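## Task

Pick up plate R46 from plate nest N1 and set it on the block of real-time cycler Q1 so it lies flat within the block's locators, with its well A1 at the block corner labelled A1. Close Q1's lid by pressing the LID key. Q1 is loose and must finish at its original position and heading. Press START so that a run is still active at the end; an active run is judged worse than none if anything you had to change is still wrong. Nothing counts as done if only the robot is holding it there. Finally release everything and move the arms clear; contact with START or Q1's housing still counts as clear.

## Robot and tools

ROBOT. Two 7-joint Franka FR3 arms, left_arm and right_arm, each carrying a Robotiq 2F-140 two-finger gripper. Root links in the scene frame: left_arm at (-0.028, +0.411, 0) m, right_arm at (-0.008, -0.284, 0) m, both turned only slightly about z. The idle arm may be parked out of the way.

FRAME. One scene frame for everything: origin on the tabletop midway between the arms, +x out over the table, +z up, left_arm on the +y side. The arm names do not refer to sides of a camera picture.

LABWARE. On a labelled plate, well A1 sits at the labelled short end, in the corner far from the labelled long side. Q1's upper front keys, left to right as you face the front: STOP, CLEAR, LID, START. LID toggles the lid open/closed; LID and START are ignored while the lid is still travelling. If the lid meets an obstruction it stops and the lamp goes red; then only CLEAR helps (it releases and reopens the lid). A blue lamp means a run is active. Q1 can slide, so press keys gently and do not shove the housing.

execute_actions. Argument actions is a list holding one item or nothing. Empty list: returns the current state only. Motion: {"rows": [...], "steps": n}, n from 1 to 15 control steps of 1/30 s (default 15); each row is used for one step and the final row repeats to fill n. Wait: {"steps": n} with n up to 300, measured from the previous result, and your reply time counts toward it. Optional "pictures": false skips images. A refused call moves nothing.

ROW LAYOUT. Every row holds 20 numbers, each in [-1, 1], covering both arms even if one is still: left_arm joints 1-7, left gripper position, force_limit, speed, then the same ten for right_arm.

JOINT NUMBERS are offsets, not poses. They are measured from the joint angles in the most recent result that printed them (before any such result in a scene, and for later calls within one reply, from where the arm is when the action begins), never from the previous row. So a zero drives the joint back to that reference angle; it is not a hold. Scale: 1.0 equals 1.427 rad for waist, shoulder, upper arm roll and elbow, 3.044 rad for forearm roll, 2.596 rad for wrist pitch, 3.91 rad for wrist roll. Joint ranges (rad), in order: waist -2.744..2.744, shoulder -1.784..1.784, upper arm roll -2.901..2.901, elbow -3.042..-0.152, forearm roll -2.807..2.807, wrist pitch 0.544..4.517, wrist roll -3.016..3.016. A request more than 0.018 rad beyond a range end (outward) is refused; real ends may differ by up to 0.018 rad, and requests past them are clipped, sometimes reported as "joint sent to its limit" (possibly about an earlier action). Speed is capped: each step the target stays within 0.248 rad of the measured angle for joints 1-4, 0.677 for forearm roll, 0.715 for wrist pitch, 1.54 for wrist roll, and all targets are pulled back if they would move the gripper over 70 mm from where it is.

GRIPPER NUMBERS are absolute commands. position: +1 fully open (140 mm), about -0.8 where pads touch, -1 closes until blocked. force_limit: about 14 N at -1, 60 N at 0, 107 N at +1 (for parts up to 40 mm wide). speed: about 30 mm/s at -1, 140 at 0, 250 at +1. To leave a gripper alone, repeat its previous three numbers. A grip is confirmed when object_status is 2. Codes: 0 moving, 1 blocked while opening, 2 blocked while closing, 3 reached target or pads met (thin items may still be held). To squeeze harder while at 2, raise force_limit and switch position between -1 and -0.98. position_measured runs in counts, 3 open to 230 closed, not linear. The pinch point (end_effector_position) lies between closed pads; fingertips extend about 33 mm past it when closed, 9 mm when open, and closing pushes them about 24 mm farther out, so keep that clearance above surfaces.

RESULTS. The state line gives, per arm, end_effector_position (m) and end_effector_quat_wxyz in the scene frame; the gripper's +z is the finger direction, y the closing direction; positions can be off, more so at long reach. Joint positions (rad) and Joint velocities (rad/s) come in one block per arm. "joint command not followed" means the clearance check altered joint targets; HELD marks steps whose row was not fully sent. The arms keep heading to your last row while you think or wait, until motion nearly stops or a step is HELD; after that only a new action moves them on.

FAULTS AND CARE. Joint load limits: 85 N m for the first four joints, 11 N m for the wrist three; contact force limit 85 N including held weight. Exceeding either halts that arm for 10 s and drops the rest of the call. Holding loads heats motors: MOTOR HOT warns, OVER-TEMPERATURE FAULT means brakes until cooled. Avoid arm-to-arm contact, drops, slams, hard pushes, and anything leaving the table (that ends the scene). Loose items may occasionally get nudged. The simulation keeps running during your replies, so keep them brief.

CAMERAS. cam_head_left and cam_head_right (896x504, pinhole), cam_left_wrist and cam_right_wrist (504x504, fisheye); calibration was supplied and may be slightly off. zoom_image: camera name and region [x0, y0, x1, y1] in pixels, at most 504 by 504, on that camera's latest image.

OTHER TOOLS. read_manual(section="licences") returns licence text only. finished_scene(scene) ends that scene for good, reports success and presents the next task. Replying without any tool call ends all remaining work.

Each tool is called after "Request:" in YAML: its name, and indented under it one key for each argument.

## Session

Request:
execute_actions:
  actions: []

Scene clock: 0.00 s of 10800.00 s.
left_arm: end_effector_position=(+0.5001, +0.5915, +0.1686) position_measured=3 object_status=3 end_effector_quat_wxyz=(-0.320, -0.337, +0.621, -0.632) | right_arm: end_effector_position=(+0.4685, +0.3342, +0.3137) position_measured=3 object_status=3 end_effector_quat_wxyz=(+0.153, +0.650, +0.422, +0.613)
Joint positions: left_arm=[ 0.846  1.121 -0.113 -1.103 -0.945  1.003  1.399] | right_arm=[ 1.132  0.253 -0.028 -2.01  -1.942  2.285 -0.067]
Joint velocities: left_arm=[-0.001 -0.     0.001 -0.    -0.001  0.    -0.001] | right_arm=[ 0.001  0.     0.001  0.001  0.001 -0.    -0.001]
camera_calibration (this result's frames):
cam_left_wrist: T_world_to_cam=[[-0.749447, -0.0545842, -0.659811, 0.519966], [0.618557, 0.297585, -0.727207, -0.344376], [0.236044, -0.953134, -0.189261, 0.670163], [0, 0, 0, 1]] pos_world=[0.444515, 0.769618, 0.219483]
cam_right_wrist: T_world_to_cam=[[0.386079, -0.567764, 0.72704, -0.217093], [-0.190895, -0.820262, -0.539193, 0.544705], [0.902498, 0.0693826, -0.425069, -0.126438], [0, 0, 0, 1]] pos_world=[0.301907, 0.332316, 0.397792]

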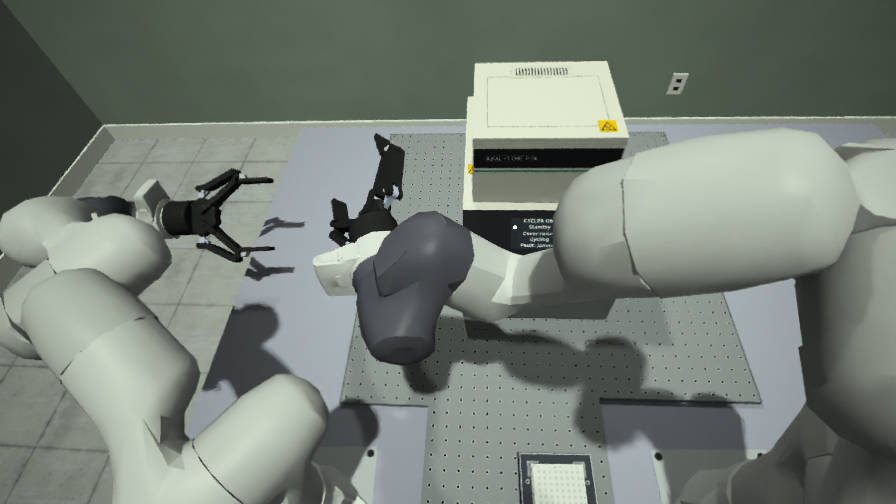

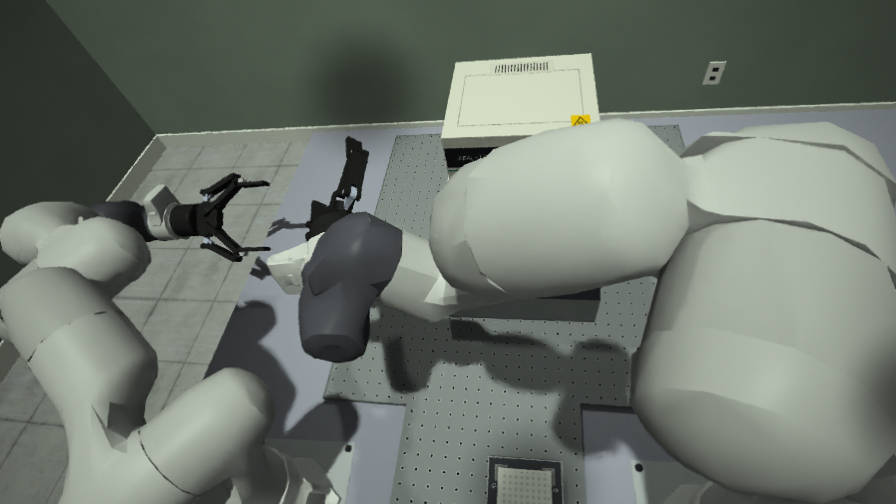

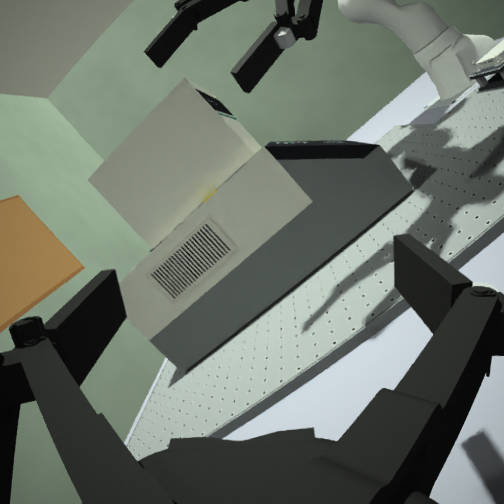

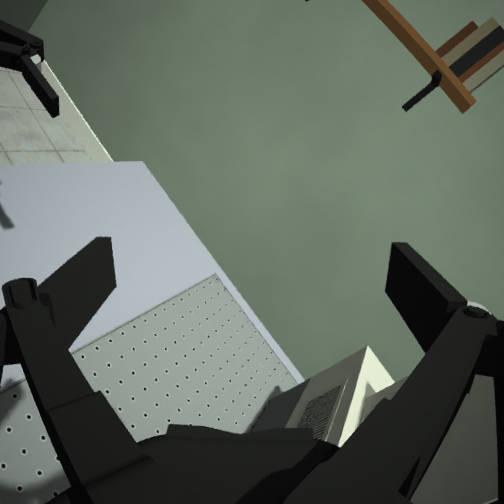

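Request:
zoom_image:
  camera: "cam_head_left"
  region: [440, 40, 680, 270]

Request:
zoom_image:
  camera: "cam_head_left"
  region: [490, 424, 630, 504]

Region (440, 40, 680, 270) of cam_head_left's 896x504 image, scaled by 2.100, with more detail than that image has; it fills the top 483 rows of this view, and the rest is white.

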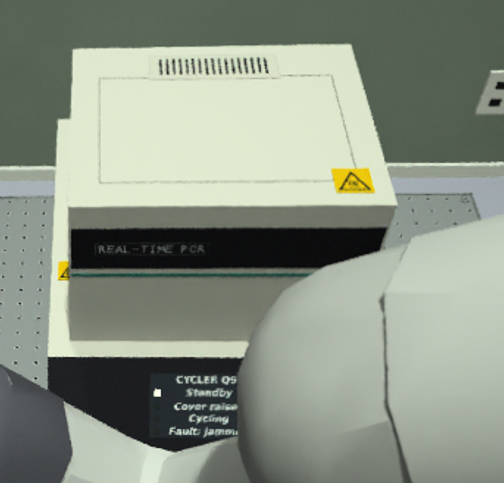

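Region (490, 424, 630, 504) of cam_head_left's 896x504 image, scaled by 3.600, with more detail than that image has; it fills the top 288 rows of this view, and the rest is white.

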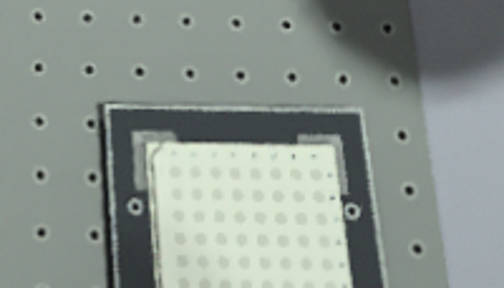

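Request:
execute_actions:
  actions:
    - {"rows": [ [0,-0.007,0,0,0,0,-0.005,0.4,-1,0.3, 0,-0.005,0,0,0.01,0,-0.005,-1,-1,0.8], [0,-0.021,0.003,0,0,0,-0.012,0.4,-1,0.3, 0,-0.015,0.001,0,0.025,-0.002,-0.012,-1,-1,0.8], [0,-0.042,0.006,0,0,0.005,-0.022,0.4,-1,0.3, 0,-0.03,0.003,0,0.045,-0.005,-0.022,-1,-1,0.8], [0,-0.07,0.01,0,0,0.012,-0.035,0.4,-1,0.3, 0,-0.05,0.005,0,0.07,-0.009,-0.035,-1,-1,0.8], [-0.005,-0.10,0.015,0,0,0.022,-0.05,0.4,-1,0.3, 0,-0.073,0.007,0,0.095,-0.013,-0.05,-1,-1,0.8], [-0.012,-0.133,0.02,-0.005,0.005,0.034,-0.065,0.4,-1,0.3, 0,-0.098,0.009,0,0.12,-0.017,-0.065,-1,-1,0.8], [-0.022,-0.168,0.025,-0.015,0.012,0.048,-0.08,0.4,-1,0.3, 0,-0.123,0.011,0,0.148,-0.021,-0.08,-1,-1,0.8], [-0.035,-0.203,0.03,-0.03,0.022,0.063,-0.095,0.4,-1,0.3, 0,-0.148,0.013,-0.004,0.176,-0.025,-0.095,-1,-1,0.8], [-0.05,-0.238,0.035,-0.05,0.034,0.078,-0.11,0.4,-1,0.3, 0,-0.173,0.015,-0.012,0.204,-0.029,-0.11,-1,-1,0.8], [-0.067,-0.273,0.04,-0.075,0.048,0.093,-0.125,0.4,-1,0.3, 0,-0.198,0.017,-0.024,0.232,-0.033,-0.125,-1,-1,0.8], [-0.085,-0.308,0.045,-0.103,0.063,0.108,-0.14,0.4,-1,0.3, 0,-0.22,0.019,-0.038,0.26,-0.037,-0.14,-1,-1,0.8], [-0.105,-0.343,0.05,-0.133,0.078,0.123,-0.155,0.4,-1,0.3, 0,-0.24,0.02,-0.054,0.288,-0.041,-0.155,-1,-1,0.8], [-0.125,-0.378,0.055,-0.165,0.093,0.138,-0.17,0.4,-1,0.3, 0,-0.258,0.021,-0.07,0.316,-0.045,-0.17,-1,-1,0.8], [-0.145,-0.413,0.06,-0.2,0.108,0.153,-0.185,0.4,-1,0.3, 0,-0.274,0.021,-0.088,0.344,-0.049,-0.185,-1,-1,0.8], [-0.4527,-1,0.080,-1,0.3115,0.470,-0.3535,0.4,-1,0.3, 0,-0.3085,0.021,-0.2185,0.639,-0.059,-0.228,-1,-1,0.8] ], "steps": 15}
  pictures: false

Request:
execute_actions:
  actions:
    - {"steps": 30}

Scene clock: 120.50 s of 10800.00 s.
left_arm: end_effector_position=(+0.5264, +0.5980, +0.2668) position_measured=78 object_status=3 end_effector_quat_wxyz=(-0.259, -0.531, +0.723, -0.359) | right_arm: end_effector_position=(+0.4160, +0.2251, +0.3921) position_measured=174 object_status=0 end_effector_quat_wxyz=(+0.102, +0.838, +0.272, +0.462)
Joint positions: left_arm=[ 0.672  0.58  -0.033 -1.322 -0.68   1.296  1.01 ] | right_arm=[ 1.132 -0.106 -0.002 -2.093 -1.134  2.207 -0.417]
Joint velocities: left_arm=[-0.957 -1.167  0.093 -0.776  1.885  1.507 -1.31 ] | right_arm=[-0.    -0.453  0.007 -0.494  1.22  -0.073 -0.453]
Steps of this call (steps 1 to 90: nothing new was sent; then 117.00 s passed at rest; steps 91 to 105: all 15 steps of this action). Readings (joint positions | what the end effector reports):
91: left_arm=[0.846 1.120 -0.113 -1.103 -0.945 1.003 1.397] | right_arm=[1.132 0.252 -0.028 -2.010 -1.936 2.285 -0.069] | left_arm position_measured=3 object_status=0 | right_arm position_measured=3 object_status=0
92: left_arm=[0.846 1.117 -0.112 -1.104 -0.945 1.003 1.393] | right_arm=[1.132 0.249 -0.028 -2.011 -1.921 2.285 -0.073] | left_arm position_measured=11 object_status=0 | right_arm position_measured=14 object_status=0
94: left_arm=[0.845 1.094 -0.106 -1.110 -0.945 1.009 1.373] | right_arm=[1.132 0.230 -0.026 -2.014 -1.856 2.281 -0.093] | left_arm position_measured=30 object_status=0 | right_arm position_measured=38 object_status=0
98: left_arm=[0.828 0.954 -0.079 -1.130 -0.922 1.068 1.281] | right_arm=[1.132 0.124 -0.017 -2.017 -1.626 2.258 -0.184] | left_arm position_measured=67 object_status=0 | right_arm position_measured=88 object_status=0
105: the state above

Scene clock: 121.50 s of 10800.00 s.
left_arm: end_effector_position=(+0.3818, +0.5128, +0.1711) position_measured=78 object_status=3 end_effector_quat_wxyz=(+0.007, +0.761, -0.649, -0.004) | right_arm: end_effector_position=(+0.1842, +0.1567, +0.2053) position_measured=230 object_status=3 end_effector_quat_wxyz=(-0.000, +0.970, +0.244, +0.002)
Joint positions: left_arm=[ 0.199 -0.302 -0.    -2.527 -0.002  2.209  0.088] | right_arm=[ 1.132 -0.185  0.    -2.32  -0.004  2.138 -0.901]
Joint velocities: left_arm=[-0.    -0.027  0.002  0.002  0.009  0.061 -0.224] | right_arm=[-0.002 -0.001 -0.     0.     0.035 -0.007 -0.176]
Steps of this call (steps 1 to 30: the robot went on to your last target). Readings (joint positions | what the end effector reports):
1: left_arm=[0.637 0.539 -0.028 -1.355 -0.608 1.353 0.963] | right_arm=[1.132 -0.119 -0.002 -2.111 -1.088 2.204 -0.432] | left_arm position_measured=78 object_status=3 | right_arm position_measured=186 object_status=0
2: left_arm=[0.598 0.498 -0.022 -1.395 -0.533 1.418 0.913] | right_arm=[1.132 -0.127 -0.002 -2.129 -1.042 2.201 -0.447] | left_arm position_measured=78 object_status=3 | right_arm position_measured=199 object_status=0
4: left_arm=[0.513 0.411 -0.011 -1.485 -0.398 1.561 0.812] | right_arm=[1.132 -0.139 -0.002 -2.164 -0.944 2.196 -0.478] | left_arm position_measured=78 object_status=3 | right_arm position_measured=223 object_status=0
8: left_arm=[0.325 0.211 -0.004 -1.699 -0.197 1.827 0.614] | right_arm=[1.132 -0.155 -0.002 -2.223 -0.722 2.183 -0.542] | left_arm position_measured=78 object_status=3 | right_arm position_measured=230 object_status=0
30: the state above
camera_calibration (this result's frames):
cam_left_wrist: T_world_to_cam=[[-0.999008, -0.0414902, -0.016176, 0.407035], [-0.0443491, 0.959837, 0.277031, -0.504257], [0.00403219, 0.277474, -0.960725, 0.21301], [0, 0, 0, 1]] pos_world=[0.383409, 0.441788, 0.350923]
cam_right_wrist: T_world_to_cam=[[0.497162, -0.867149, -0.0297191, 0.0525693], [-0.81576, -0.478819, 0.324451, 0.170679], [-0.295577, -0.137061, -0.945436, 0.45615], [0, 0, 0, 1]] pos_world=[0.247925, 0.18983, 0.377446]

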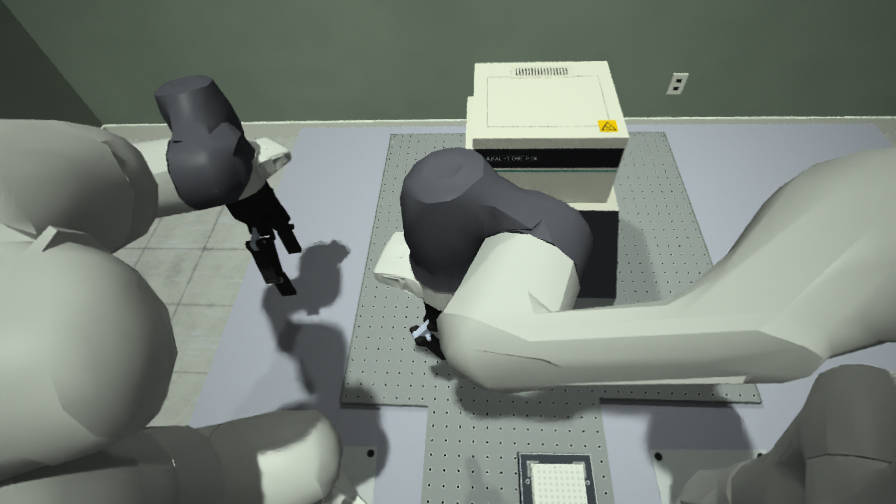

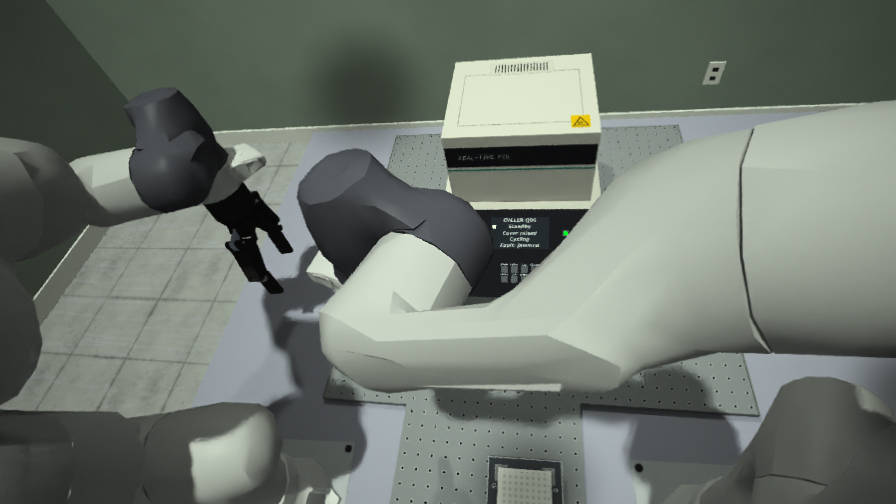

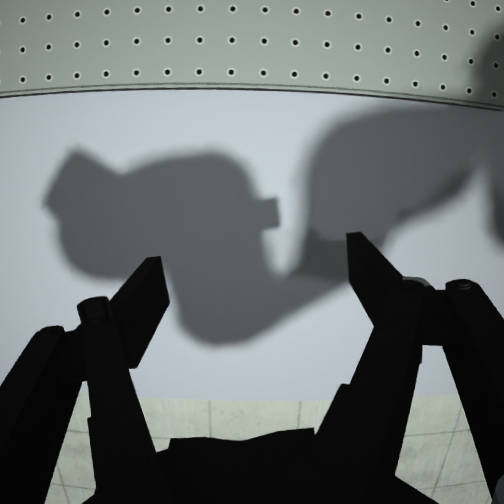

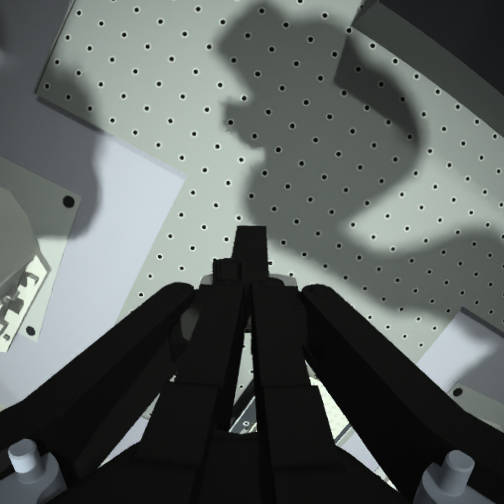

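Request:
zoom_image:
  camera: "cam_head_right"
  region: [470, 200, 610, 310]

Region (470, 200, 610, 310) of cam_head_right's 896x504 image, scaled by 3.600, with more detail than that image has; it fills the top 396 rows of this view, and the rest is white.

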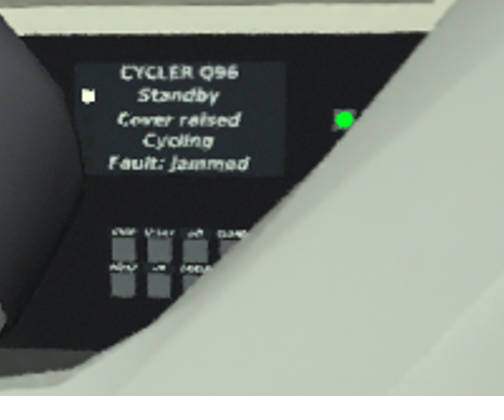

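Request:
execute_actions:
  actions:
    - {"rows": [ [0,-0.005,0,-0.001,0,-0.010,-0.004,0.4,-1,0.3, -0.0076,0,0,0,0.002,0.001,-0.008,-1,-1,0], [-0.003,-0.012,0,-0.003,0,-0.016,-0.008,0.4,-1,0.3, -0.019,0,0,-0.001,0.002,0.002,-0.009,-1,-1,0], [-0.009,-0.024,0,-0.005,0,-0.023,-0.012,0.4,-1,0.3, -0.038,0.001,0,-0.002,0.002,0.003,-0.010,-1,-1,0], [-0.018,-0.039,0,-0.008,0,-0.031,-0.015,0.4,-1,0.3, -0.061,0.002,0,-0.003,0.002,0.004,-0.011,-1,-1,0], [-0.03,-0.056,0,-0.012,0,-0.040,-0.0184,0.4,-1,0.3, -0.087,0.003,0,-0.004,0.002,0.005,-0.012,-1,-1,0], [-0.045,-0.075,0,-0.016,0,-0.049,-0.0184,0.4,-1,0.3, -0.118,0.004,0,-0.006,0.002,0.006,-0.013,-1,-1,0], [-0.063,-0.097,0,-0.020,0,-0.058,-0.0184,0.4,-1,0.3, -0.152,0.005,0,-0.007,0.002,0.007,-0.013,-1,-1,0], [-0.084,-0.119,0,-0.025,0,-0.067,-0.0184,0.4,-1,0.3, -0.186,0.006,0,-0.009,0.002,0.009,-0.013,-1,-1,0], [-0.108,-0.141,0,-0.030,0,-0.075,-0.0184,0.4,-1,0.3, -0.220,0.007,0,-0.011,0.002,0.010,-0.013,-1,-1,0], [-0.135,-0.163,0,-0.034,0,-0.083,-0.0184,0.4,-1,0.3, -0.254,0.008,0,-0.012,0.002,0.011,-0.013,-1,-1,0], [-0.165,-0.185,0,-0.039,0,-0.090,-0.0184,0.4,-1,0.3, -0.288,0.009,0,-0.014,0.002,0.012,-0.013,-1,-1,0], [-0.198,-0.204,0,-0.043,0,-0.095,-0.0184,0.4,-1,0.3, -0.319,0.010,0,-0.015,0.002,0.013,-0.013,-1,-1,0], [-0.233,-0.221,0,-0.046,0,-0.098,-0.0184,0.4,-1,0.3, -0.345,0.0105,0,-0.0165,0.002,0.014,-0.013,-1,-1,0], [-0.27,-0.233,0,-0.049,0,-0.100,-0.0184,0.4,-1,0.3, -0.364,0.011,0,-0.0175,0.002,0.015,-0.013,-1,-1,0], [-1,-0.243,0,-0.051,0,-0.100,-0.0184,0.4,-1,0.3, -0.3793,0.011,0,-0.0182,0.002,0.0152,-0.013,-1,-1,0] ], "steps": 15}
  pictures: false

Request:
execute_actions:
  actions:
    - {"steps": 18}
  pictures: false

Request:
execute_actions:
  actions:
    - {"rows": [ [-0.01,0.005,0,0,0,0.013,0,0.4,-1,0.3, 0,0,0,0,0,0,0,-1,-1,0], [-0.02,0.011,0,0,0,0.021,0,0.4,-1,0.3, 0,0,0,0,0,0,0,-1,-1,0], [-0.035,0.023,0,-0.001,0,0.030,0,0.4,-1,0.3, 0,0,0,0,0,0,0,-1,-1,0], [-0.055,0.036,0,-0.002,0,0.040,0,0.4,-1,0.3, 0,0,0,0,0,0,0,-1,-1,0], [-0.078,0.052,0,-0.002,0,0.052,0,0.4,-1,0.3, 0,0,0,0,0,0,0,-1,-1,0], [-0.10,0.071,0,-0.003,0,0.063,0,0.4,-1,0.3, 0,0,0,0,0,0,0,-1,-1,0], [-0.125,0.091,0,-0.004,0,0.075,0,0.4,-1,0.3, 0,0,0,0,0,0,0,-1,-1,0], [-0.15,0.112,0,-0.005,0,0.087,0,0.4,-1,0.3, 0,0,0,0,0,0,0,-1,-1,0], [-0.173,0.132,0,-0.006,0,0.098,0,0.4,-1,0.3, 0,0,0,0,0,0,0,-1,-1,0], [-0.195,0.153,0,-0.007,0,0.109,0,0.4,-1,0.3, 0,0,0,0,0,0,0,-1,-1,0], [-0.215,0.173,0,-0.008,0,0.118,0,0.4,-1,0.3, 0,0,0,0,0,0,0,-1,-1,0], [-0.232,0.191,0,-0.009,0,0.124,0,0.4,-1,0.3, 0,0,0,0,0,0,0,-1,-1,0], [-0.245,0.207,0,-0.009,0,0.129,0,0.4,-1,0.3, 0,0,0,0,0,0,0,-1,-1,0], [-0.254,0.219,0,-0.010,0,0.131,0,0.4,-1,0.3, 0,0,0,0,0,0,0,-1,-1,0], [-0.2595,0.2285,0,-0.010,0,0.131,0,0.4,-1,0.3, 0,0,0,0,0,0,0,-1,-1,0] ], "steps": 15}
  pictures: false

Request:
execute_actions:
  actions:
    - {"steps": 15}

Scene clock: 197.30 s of 10800.00 s.
left_arm: end_effector_position=(+0.3406, +0.3759, +0.2466) position_measured=78 object_status=3 end_effector_quat_wxyz=(+0.009, -0.665, +0.747, -0.012) | right_arm: end_effector_position=(+0.3615, +0.0199, +0.1922) position_measured=230 object_status=3 end_effector_quat_wxyz=(+0.001, +0.999, +0.034, -0.002)
Joint positions: left_arm=[-0.143 -0.605  0.004 -2.586 -0.001  2.01   0.023] | right_arm=[ 0.661 -0.172 -0.002 -2.339  0.001  2.164 -0.951]
Joint velocities: left_arm=[-1.652 -0.5   -0.059 -0.04   0.001 -0.223 -0.004] | right_arm=[-1.002  0.03  -0.126 -0.054 -0.001  0.06  -0.   ]
From where the robot then was, a joint's target lay farther than a number of 1.0 reaches, so one or more steps of this call were cut to that.
Steps of this call (steps 1 to 45: the robot went on to your last target; steps 46 to 110: nothing new was sent; then 71.63 s passed at rest; steps 111 to 125: all 15 steps of this action). Readings (joint positions | what the end effector reports):
111: left_arm=[0.199 -0.304 0.000 -2.528 -0.001 2.214 0.025] | right_arm=[1.131 -0.186 0.001 -2.320 0.001 2.137 -0.953] | left_arm position_measured=78 object_status=3 | right_arm position_measured=230 object_status=3
112: left_arm=[0.198 -0.307 0.000 -2.529 -0.001 2.207 0.028] | right_arm=[1.125 -0.186 0.002 -2.320 0.001 2.137 -0.951] | left_arm position_measured=78 object_status=3 | right_arm position_measured=230 object_status=3
114: left_arm=[0.190 -0.324 0.001 -2.534 -0.001 2.185 0.029] | right_arm=[1.096 -0.186 0.007 -2.320 0.001 2.139 -0.951] | left_arm position_measured=78 object_status=3 | right_arm position_measured=230 object_status=3
118: left_arm=[0.130 -0.408 0.004 -2.552 -0.001 2.122 0.026] | right_arm=[0.964 -0.182 0.010 -2.325 0.001 2.146 -0.951] | left_arm position_measured=78 object_status=3 | right_arm position_measured=230 object_status=3
125: the state above

Scene clock: 197.90 s of 10800.00 s.
left_arm: end_effector_position=(+0.1139, +0.0876, +0.2510) position_measured=78 object_status=3 end_effector_quat_wxyz=(+0.003, -0.195, +0.981, -0.003) | right_arm: end_effector_position=(+0.3818, -0.0057, +0.1904) position_measured=230 object_status=3 end_effector_quat_wxyz=(-0.000, +1.000, -0.001, -0.000)
Joint positions: left_arm=[-1.196 -0.646 -0.009 -2.597 -0.001  1.959  0.021] | right_arm=[ 0.592 -0.171 -0.002 -2.343  0.001  2.173 -0.951]
Joint velocities: left_arm=[-0.489 -0.01   0.    -0.009  0.001 -0.029 -0.002] | right_arm=[ 0.001 -0.    -0.001 -0.    -0.     0.001 -0.   ]
Steps of this call (steps 1 to 18: the robot went on to your last target). Readings (joint positions | what the end effector reports):
1: left_arm=[-0.203 -0.619 0.004 -2.587 -0.001 2.003 0.023] | right_arm=[0.633 -0.171 -0.007 -2.340 0.001 2.165 -0.951] | left_arm position_measured=78 object_status=3 | right_arm position_measured=230 object_status=3
2: left_arm=[-0.264 -0.628 0.003 -2.588 -0.001 1.997 0.023] | right_arm=[0.614 -0.171 -0.010 -2.341 0.001 2.167 -0.951] | left_arm position_measured=78 object_status=3 | right_arm position_measured=230 object_status=3
4: left_arm=[-0.388 -0.638 0.001 -2.591 -0.001 1.987 0.022] | right_arm=[0.596 -0.171 -0.011 -2.343 0.001 2.169 -0.951] | left_arm position_measured=78 object_status=3 | right_arm position_measured=230 object_status=3
8: left_arm=[-0.641 -0.644 0.000 -2.595 -0.001 1.973 0.022] | right_arm=[0.592 -0.171 -0.005 -2.343 0.001 2.171 -0.951] | left_arm position_measured=78 object_status=3 | right_arm position_measured=230 object_status=3
18: the state above

Scene clock: 198.40 s of 10800.00 s.
left_arm: end_effector_position=(+0.0016, +0.0145, +0.1604) position_measured=78 object_status=3 end_effector_quat_wxyz=(+0.001, -0.027, +1.000, +0.012) | right_arm: end_effector_position=(+0.3818, -0.0057, +0.1904) position_measured=230 object_status=3 end_effector_quat_wxyz=(-0.000, +1.000, -0.001, -0.000)
Joint positions: left_arm=[-1.532 -0.359 -0.011 -2.609 -0.001  2.226  0.021] | right_arm=[ 0.592 -0.171 -0.002 -2.343  0.001  2.173 -0.951]
Joint velocities: left_arm=[-0.467  0.6   -0.039 -0.051  0.001  0.405  0.001] | right_arm=[-0.    -0.    -0.001 -0.    -0.    -0.001 -0.001]
Steps of this call (steps 1 to 15: all 15 steps of this action). Readings (joint positions | what the end effector reports):
1: left_arm=[-1.203 -0.645 -0.012 -2.598 -0.001 1.963 0.021] | right_arm=[0.592 -0.171 -0.002 -2.343 0.001 2.173 -0.951] | left_arm position_measured=78 object_status=3 | right_arm position_measured=230 object_status=3
2: left_arm=[-1.209 -0.642 -0.011 -2.597 -0.001 1.971 0.021] | right_arm=[0.592 -0.171 -0.002 -2.343 0.001 2.173 -0.951] | left_arm position_measured=78 object_status=3 | right_arm position_measured=230 object_status=3
4: left_arm=[-1.234 -0.627 -0.008 -2.597 -0.001 1.996 0.021] | right_arm=[0.592 -0.171 -0.002 -2.343 0.001 2.173 -0.951] | left_arm position_measured=78 object_status=3 | right_arm position_measured=230 object_status=3
8: left_arm=[-1.340 -0.547 -0.006 -2.598 -0.001 2.076 0.021] | right_arm=[0.592 -0.171 -0.002 -2.343 0.001 2.173 -0.951] | left_arm position_measured=78 object_status=3 | right_arm position_measured=230 object_status=3
15: the state above

Scene clock: 198.90 s of 10800.00 s.
left_arm: end_effector_position=(-0.0105, +0.0022, +0.1486) position_measured=78 object_status=3 end_effector_quat_wxyz=(+0.001, -0.011, +1.000, +0.001) | right_arm: end_effector_position=(+0.3818, -0.0057, +0.1904) position_measured=230 object_status=3 end_effector_quat_wxyz=(-0.000, +1.000, -0.001, -0.000)
Joint positions: left_arm=[-1.564 -0.321 -0.011 -2.613 -0.001  2.291  0.021] | right_arm=[ 0.592 -0.171 -0.002 -2.343  0.001  2.173 -0.951]
Joint velocities: left_arm=[0.    0.    0.001 0.001 0.    0.021 0.001] | right_arm=[ 0.     0.001  0.002 -0.    -0.     0.001 -0.   ]
Steps of this call (steps 1 to 15: the robot went on to your last target). Readings (joint positions | what the end effector reports):
1: left_arm=[-1.545 -0.342 -0.012 -2.611 -0.001 2.238 0.021] | right_arm=[0.592 -0.171 -0.002 -2.343 0.001 2.173 -0.951] | left_arm position_measured=78 object_status=3 | right_arm position_measured=230 object_status=3
2: left_arm=[-1.553 -0.331 -0.013 -2.612 -0.001 2.248 0.021] | right_arm=[0.592 -0.171 -0.002 -2.343 0.001 2.173 -0.951] | left_arm position_measured=78 object_status=3 | right_arm position_measured=230 object_status=3
4: left_arm=[-1.561 -0.322 -0.013 -2.613 -0.001 2.262 0.021] | right_arm=[0.592 -0.171 -0.002 -2.343 0.001 2.173 -0.951] | left_arm position_measured=78 object_status=3 | right_arm position_measured=230 object_status=3
8: left_arm=[-1.564 -0.321 -0.012 -2.613 -0.001 2.280 0.021] | right_arm=[0.592 -0.171 -0.002 -2.343 0.001 2.173 -0.951] | left_arm position_measured=78 object_status=3 | right_arm position_measured=230 object_status=3
15: the state above
camera_calibration (this result's frames):
cam_left_wrist: T_world_to_cam=[[0.0946586, 0.995059, -0.0299485, 0.00488819], [0.95524, -0.0823186, 0.284148, -0.0136447], [0.280279, -0.0555051, -0.958313, 0.337912], [0, 0, 0, 1]] pos_world=[-0.0821384, 0.0127686, 0.327849]
cam_right_wrist: T_world_to_cam=[[0.0253725, -0.999198, -0.0309625, -0.00731099], [-0.943446, -0.0341752, 0.32976, 0.30927], [-0.330554, 0.0208446, -0.943557, 0.492199], [0, 0, 0, 1]] pos_world=[0.454664, -0.00699547, 0.362207]

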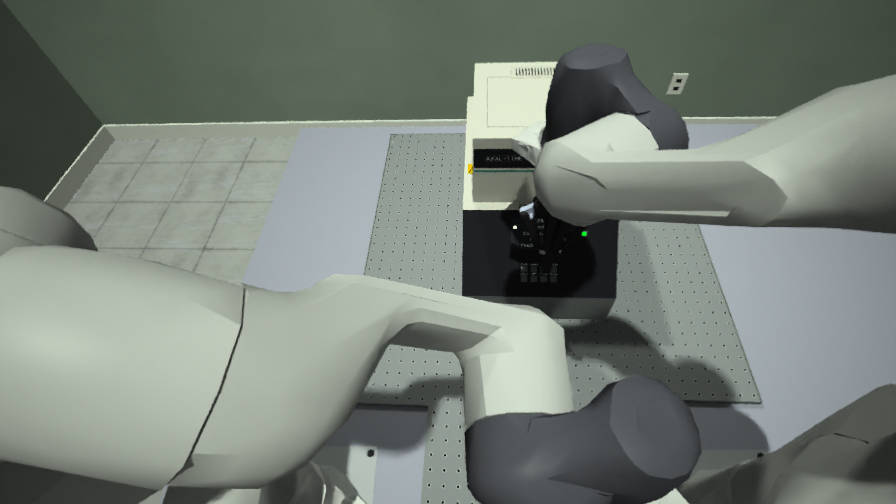

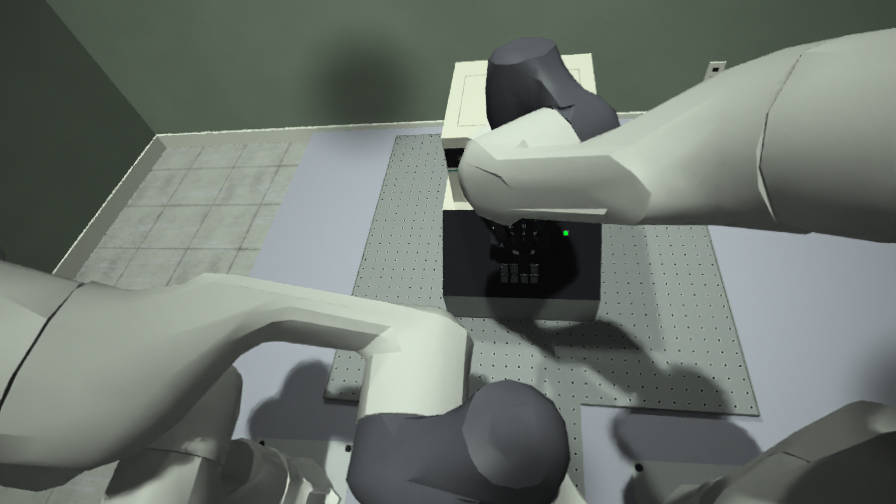

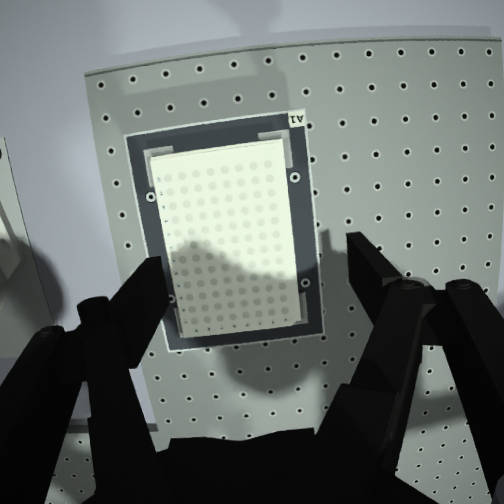

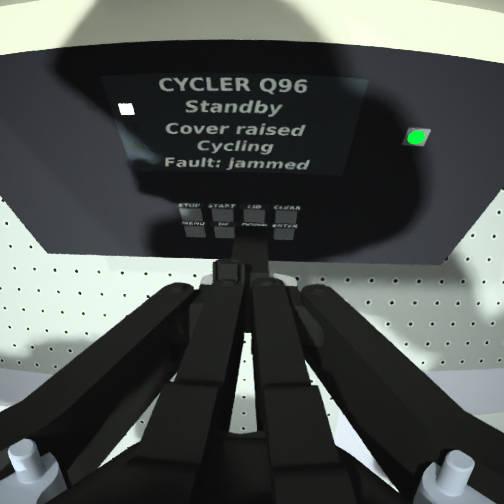

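Request:
zoom_image:
  camera: "cam_left_wrist"
  region: [110, 90, 370, 370]

Request:
zoom_image:
  camera: "cam_right_wrist"
  region: [160, 150, 340, 280]

Region (110, 90, 370, 370) of cam_left_wrist's 504x504 image, scaled by 1.800, with more detail than that image has; it fills the left 468 columns of this view, and the rest is white.

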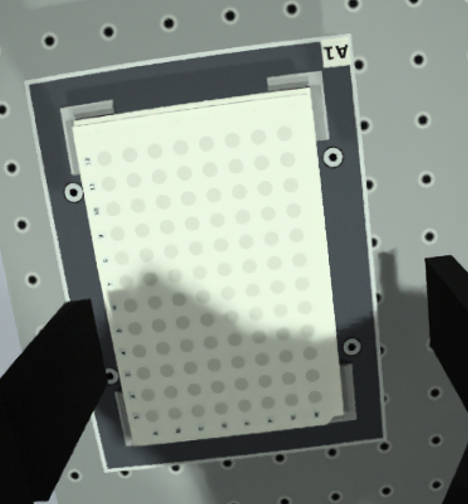

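Region (160, 150, 340, 280) of cam_right_wrist's 504x504 image, scaled by 2.800, with more detail than that image has.

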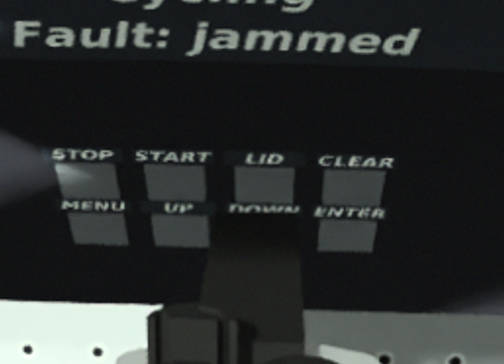

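Request:
zoom_image:
  camera: "cam_left_wrist"
  region: [140, 125, 310, 235]

Request:
zoom_image:
  camera: "cam_left_wrist"
  region: [160, 235, 330, 345]

Region (140, 125, 310, 235) of cam_left_wrist's 504x504 image, scaled by 2.965, with more detail than that image has; it fills the top 326 rows of this view, and the rest is white.

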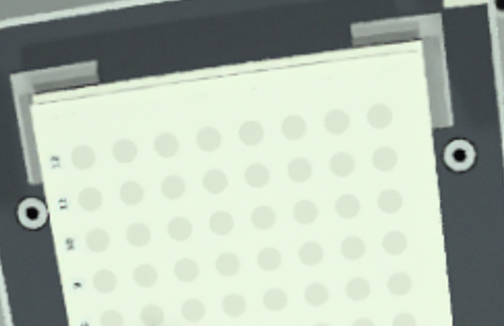

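Region (160, 235, 330, 345) of cam_left_wrist's 504x504 image, scaled by 2.965, with more detail than that image has; it fills the top 326 rows of this view, and the rest is white.

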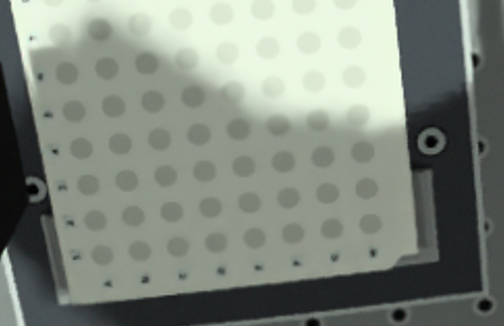

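Request:
zoom_image:
  camera: "cam_left_wrist"
  region: [290, 40, 490, 240]

Region (290, 40, 490, 240) of cam_left_wrist's 504x504 image, scaled by 2.520, with more detail than that image has.

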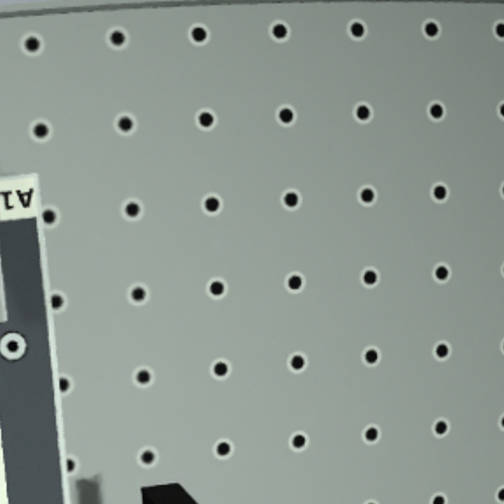

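Request:
execute_actions:
  actions:
    - {"rows": [ [-0.001,0.002,0.001,0,0,0.005,-0.001,0.4,-1,0.3, 0,0.001,0,-0.001,0,0.003,0,-1,-1,0], [-0.002,0.005,0.002,0.001,0,0.008,-0.002,0.4,-1,0.3, 0,0.002,0,-0.002,0,0.0045,0,-1,-1,0], [-0.003,0.010,0.003,0.002,0,0.012,-0.003,0.4,-1,0.3, 0,0.003,0,-0.003,0,0.006,0,-1,-1,0], [-0.004,0.016,0.004,0.002,0,0.016,-0.003,0.4,-1,0.3, 0,0.0042,0,-0.004,0,0.008,0,-1,-1,0], [-0.005,0.023,0.005,0.003,0,0.021,-0.003,0.4,-1,0.3, 0,0.0056,0,-0.0054,0,0.0098,0,-1,-1,0], [-0.007,0.031,0.006,0.004,0,0.025,-0.003,0.4,-1,0.3, 0,0.007,0,-0.0068,0,0.0116,0,-1,-1,0], [-0.008,0.040,0.007,0.005,0,0.030,-0.003,0.4,-1,0.3, 0,0.0085,0,-0.0082,0,0.0134,0,-1,-1,0], [-0.009,0.049,0.008,0.006,0,0.034,-0.003,0.4,-1,0.3, 0,0.010,0,-0.0097,0,0.015,0,-1,-1,0], [-0.011,0.058,0.0087,0.007,0,0.038,-0.003,0.4,-1,0.3, 0,0.0115,0,-0.0112,0,0.0165,0,-1,-1,0], [-0.012,0.066,0.0087,0.0075,0,0.042,-0.003,0.4,-1,0.3, 0,0.013,0,-0.0126,0,0.018,0,-1,-1,0], [-0.013,0.073,0.0087,0.008,0,0.045,-0.003,0.4,-1,0.3, 0,0.0142,0,-0.0138,0,0.019,0,-1,-1,0], [-0.014,0.079,0.0087,0.0085,0,0.047,-0.003,0.4,-1,0.3, 0,0.0152,0,-0.0148,0,0.0195,0,-1,-1,0], [-0.0145,0.083,0.0087,0.009,0,0.047,-0.003,0.4,-1,0.3, 0,0.016,0,-0.0156,0,0.0195,0,-1,-1,0], [-0.0148,0.086,0.0087,0.0093,0,0.046,-0.003,0.4,-1,0.3, 0,0.0165,0,-0.0161,0,0.019,0,-1,-1,0], [-0.0148,0.0874,0.0087,0.0093,0,0.0446,-0.003,0.4,-1,0.3, 0,0.0165,0,-0.0161,0,0.0181,0,-1,-1,0] ], "steps": 15}
  pictures: false

Request:
execute_actions:
  actions:
    - {"steps": 12}

Scene clock: 319.40 s of 10800.00 s.
left_arm: end_effector_position=(-0.0139, -0.0108, +0.1137) position_measured=78 object_status=3 end_effector_quat_wxyz=(-0.000, -0.010, +1.000, +0.005) | right_arm: end_effector_position=(+0.3815, -0.0059, +0.1752) position_measured=230 object_status=3 end_effector_quat_wxyz=(+0.000, +1.000, -0.001, -0.001)
Joint positions: left_arm=[-1.582 -0.207 -0.    -2.603 -0.001  2.387  0.015] | right_arm=[ 0.592 -0.15  -0.002 -2.363  0.001  2.21  -0.951]
Joint velocities: left_arm=[-0.02   0.163  0.001  0.003  0.     0.093 -0.007] | right_arm=[-0.001  0.031 -0.001 -0.028  0.     0.027 -0.001]
Steps of this call (steps 1 to 15: the robot went on to your last target; steps 16 to 90: nothing new was sent; then 117.00 s passed at rest; steps 91 to 105: all 15 steps of this action). Readings (joint positions | what the end effector reports):
91: left_arm=[-1.564 -0.321 -0.011 -2.613 -0.001 2.296 0.021] | right_arm=[0.592 -0.171 -0.002 -2.343 0.001 2.173 -0.951] | left_arm position_measured=78 object_status=3 | right_arm position_measured=230 object_status=3
92: left_arm=[-1.565 -0.320 -0.010 -2.613 -0.001 2.298 0.021] | right_arm=[0.592 -0.170 -0.002 -2.343 0.001 2.174 -0.951] | left_arm position_measured=78 object_status=3 | right_arm position_measured=230 object_status=3
94: left_arm=[-1.566 -0.313 -0.009 -2.612 -0.001 2.306 0.020] | right_arm=[0.592 -0.170 -0.002 -2.344 0.001 2.178 -0.951] | left_arm position_measured=78 object_status=3 | right_arm position_measured=230 object_status=3
98: left_arm=[-1.572 -0.278 -0.004 -2.607 -0.001 2.336 0.017] | right_arm=[0.592 -0.163 -0.002 -2.350 0.001 2.191 -0.951] | left_arm position_measured=78 object_status=3 | right_arm position_measured=230 object_status=3
105: the state above

Scene clock: 319.80 s of 10800.00 s.
left_arm: end_effector_position=(-0.0142, -0.0144, +0.1117) position_measured=78 object_status=3 end_effector_quat_wxyz=(-0.000, -0.010, +1.000, +0.001) | right_arm: end_effector_position=(+0.3820, -0.0056, +0.1743) position_measured=230 object_status=3 end_effector_quat_wxyz=(-0.000, +1.000, -0.001, -0.001)
Joint positions: left_arm=[-1.584 -0.198  0.    -2.601 -0.001  2.401  0.014] | right_arm=[ 0.592 -0.149 -0.002 -2.364  0.001  2.215 -0.951]
Joint velocities: left_arm=[-0.001  0.     0.     0.    -0.     0.009 -0.004] | right_arm=[ 0.001 -0.001  0.001 -0.    -0.001  0.002  0.   ]
Steps of this call (steps 1 to 12: the robot went on to your last target). Readings (joint positions | what the end effector reports):
1: left_arm=[-1.583 -0.203 -0.000 -2.603 -0.001 2.389 0.015] | right_arm=[0.592 -0.149 -0.002 -2.363 0.001 2.211 -0.951] | left_arm position_measured=78 object_status=3 | right_arm position_measured=230 object_status=3
2: left_arm=[-1.583 -0.200 -0.000 -2.603 -0.001 2.392 0.015] | right_arm=[0.592 -0.149 -0.002 -2.364 0.001 2.211 -0.951] | left_arm position_measured=78 object_status=3 | right_arm position_measured=230 object_status=3
4: left_arm=[-1.583 -0.198 -0.000 -2.603 -0.001 2.395 0.015] | right_arm=[0.592 -0.149 -0.002 -2.364 0.001 2.213 -0.951] | left_arm position_measured=78 object_status=3 | right_arm position_measured=230 object_status=3
8: left_arm=[-1.584 -0.198 0.000 -2.602 -0.001 2.399 0.014] | right_arm=[0.592 -0.149 -0.002 -2.364 0.001 2.214 -0.951] | left_arm position_measured=78 object_status=3 | right_arm position_measured=230 object_status=3
12: the state above
camera_calibration (this result's frames):
cam_left_wrist: T_world_to_cam=[[0.0960774, 0.994941, -0.0293627, 0.0205564], [0.956074, -0.0840367, 0.28082, -0.000623224], [0.276932, -0.0550534, -0.959311, 0.302808], [0, 0, 0, 1]] pos_world=[-0.0852364, -0.00383412, 0.291266]
cam_right_wrist: T_world_to_cam=[[0.025313, -0.999214, -0.0305225, -0.00778555], [-0.943274, -0.0339845, 0.330272, 0.314568], [-0.331049, 0.020431, -0.943392, 0.477197], [0, 0, 0, 1]] pos_world=[0.454897, -0.00683856, 0.346053]

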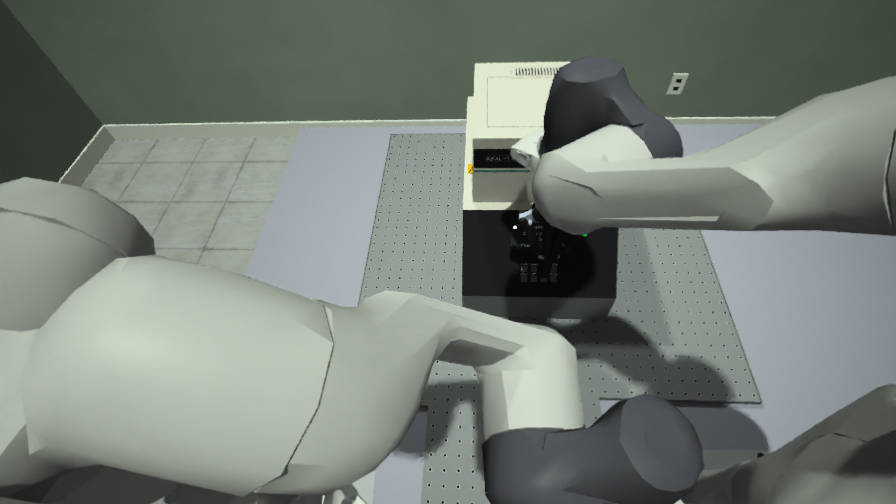

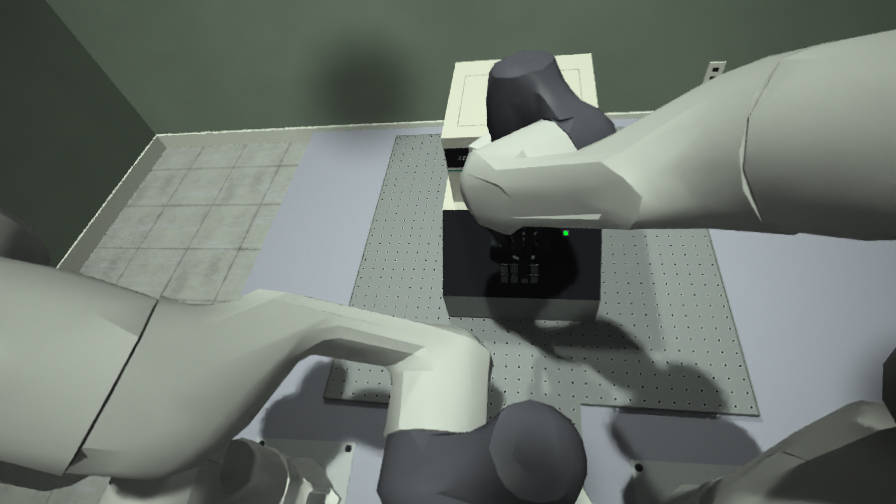

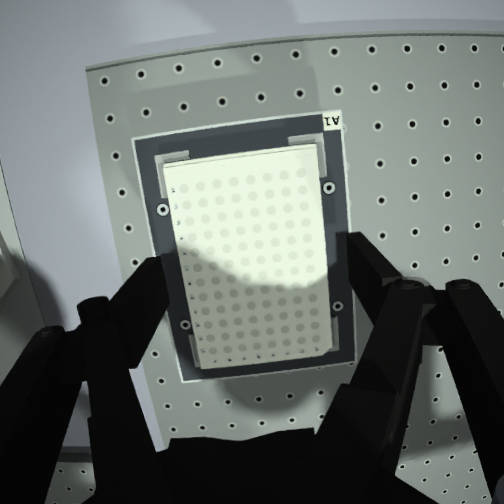

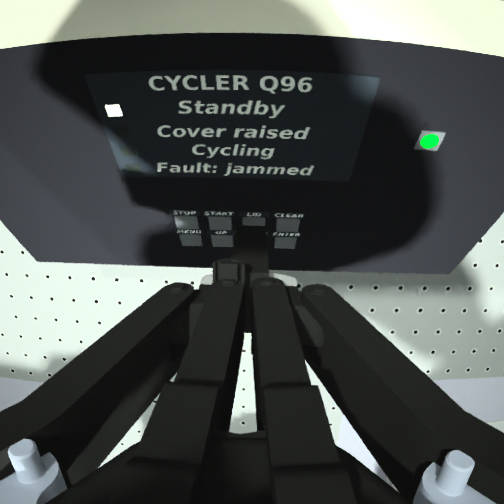

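Request:
zoom_image:
  camera: "cam_left_wrist"
  region: [150, 130, 360, 260]

Request:
zoom_image:
  camera: "cam_left_wrist"
  region: [150, 250, 360, 380]

Request:
zoom_image:
  camera: "cam_right_wrist"
  region: [160, 170, 340, 280]

Region (150, 130, 360, 260) of cam_left_wrist's 504x504 image, scaled by 2.400, with more detail than that image has; it fills the top 312 rows of this view, and the rest is white.

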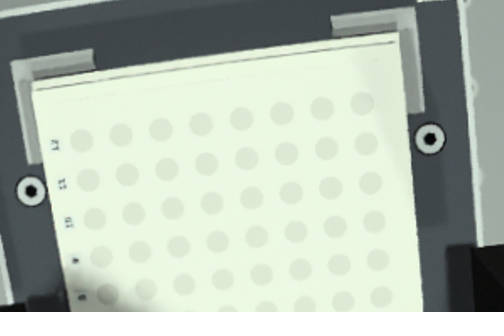

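Region (150, 250, 360, 380) of cam_left_wrist's 504x504 image, scaled by 2.400, with more detail than that image has; it fills the top 312 rows of this view, and the rest is white.

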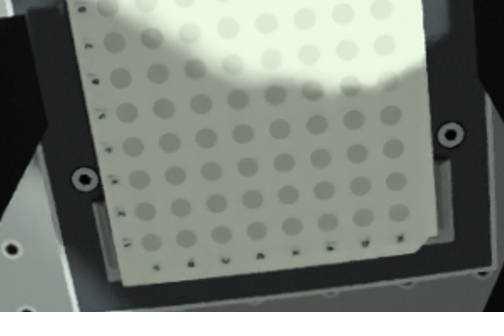

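Region (160, 170, 340, 280) of cam_right_wrist's 504x504 image, scaled by 2.800, with more detail than that image has.

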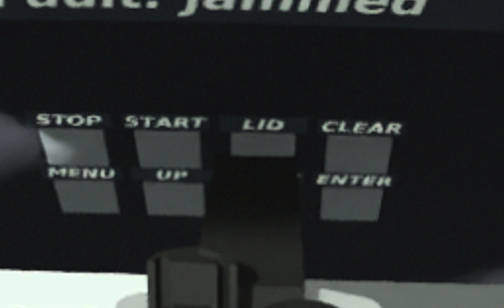

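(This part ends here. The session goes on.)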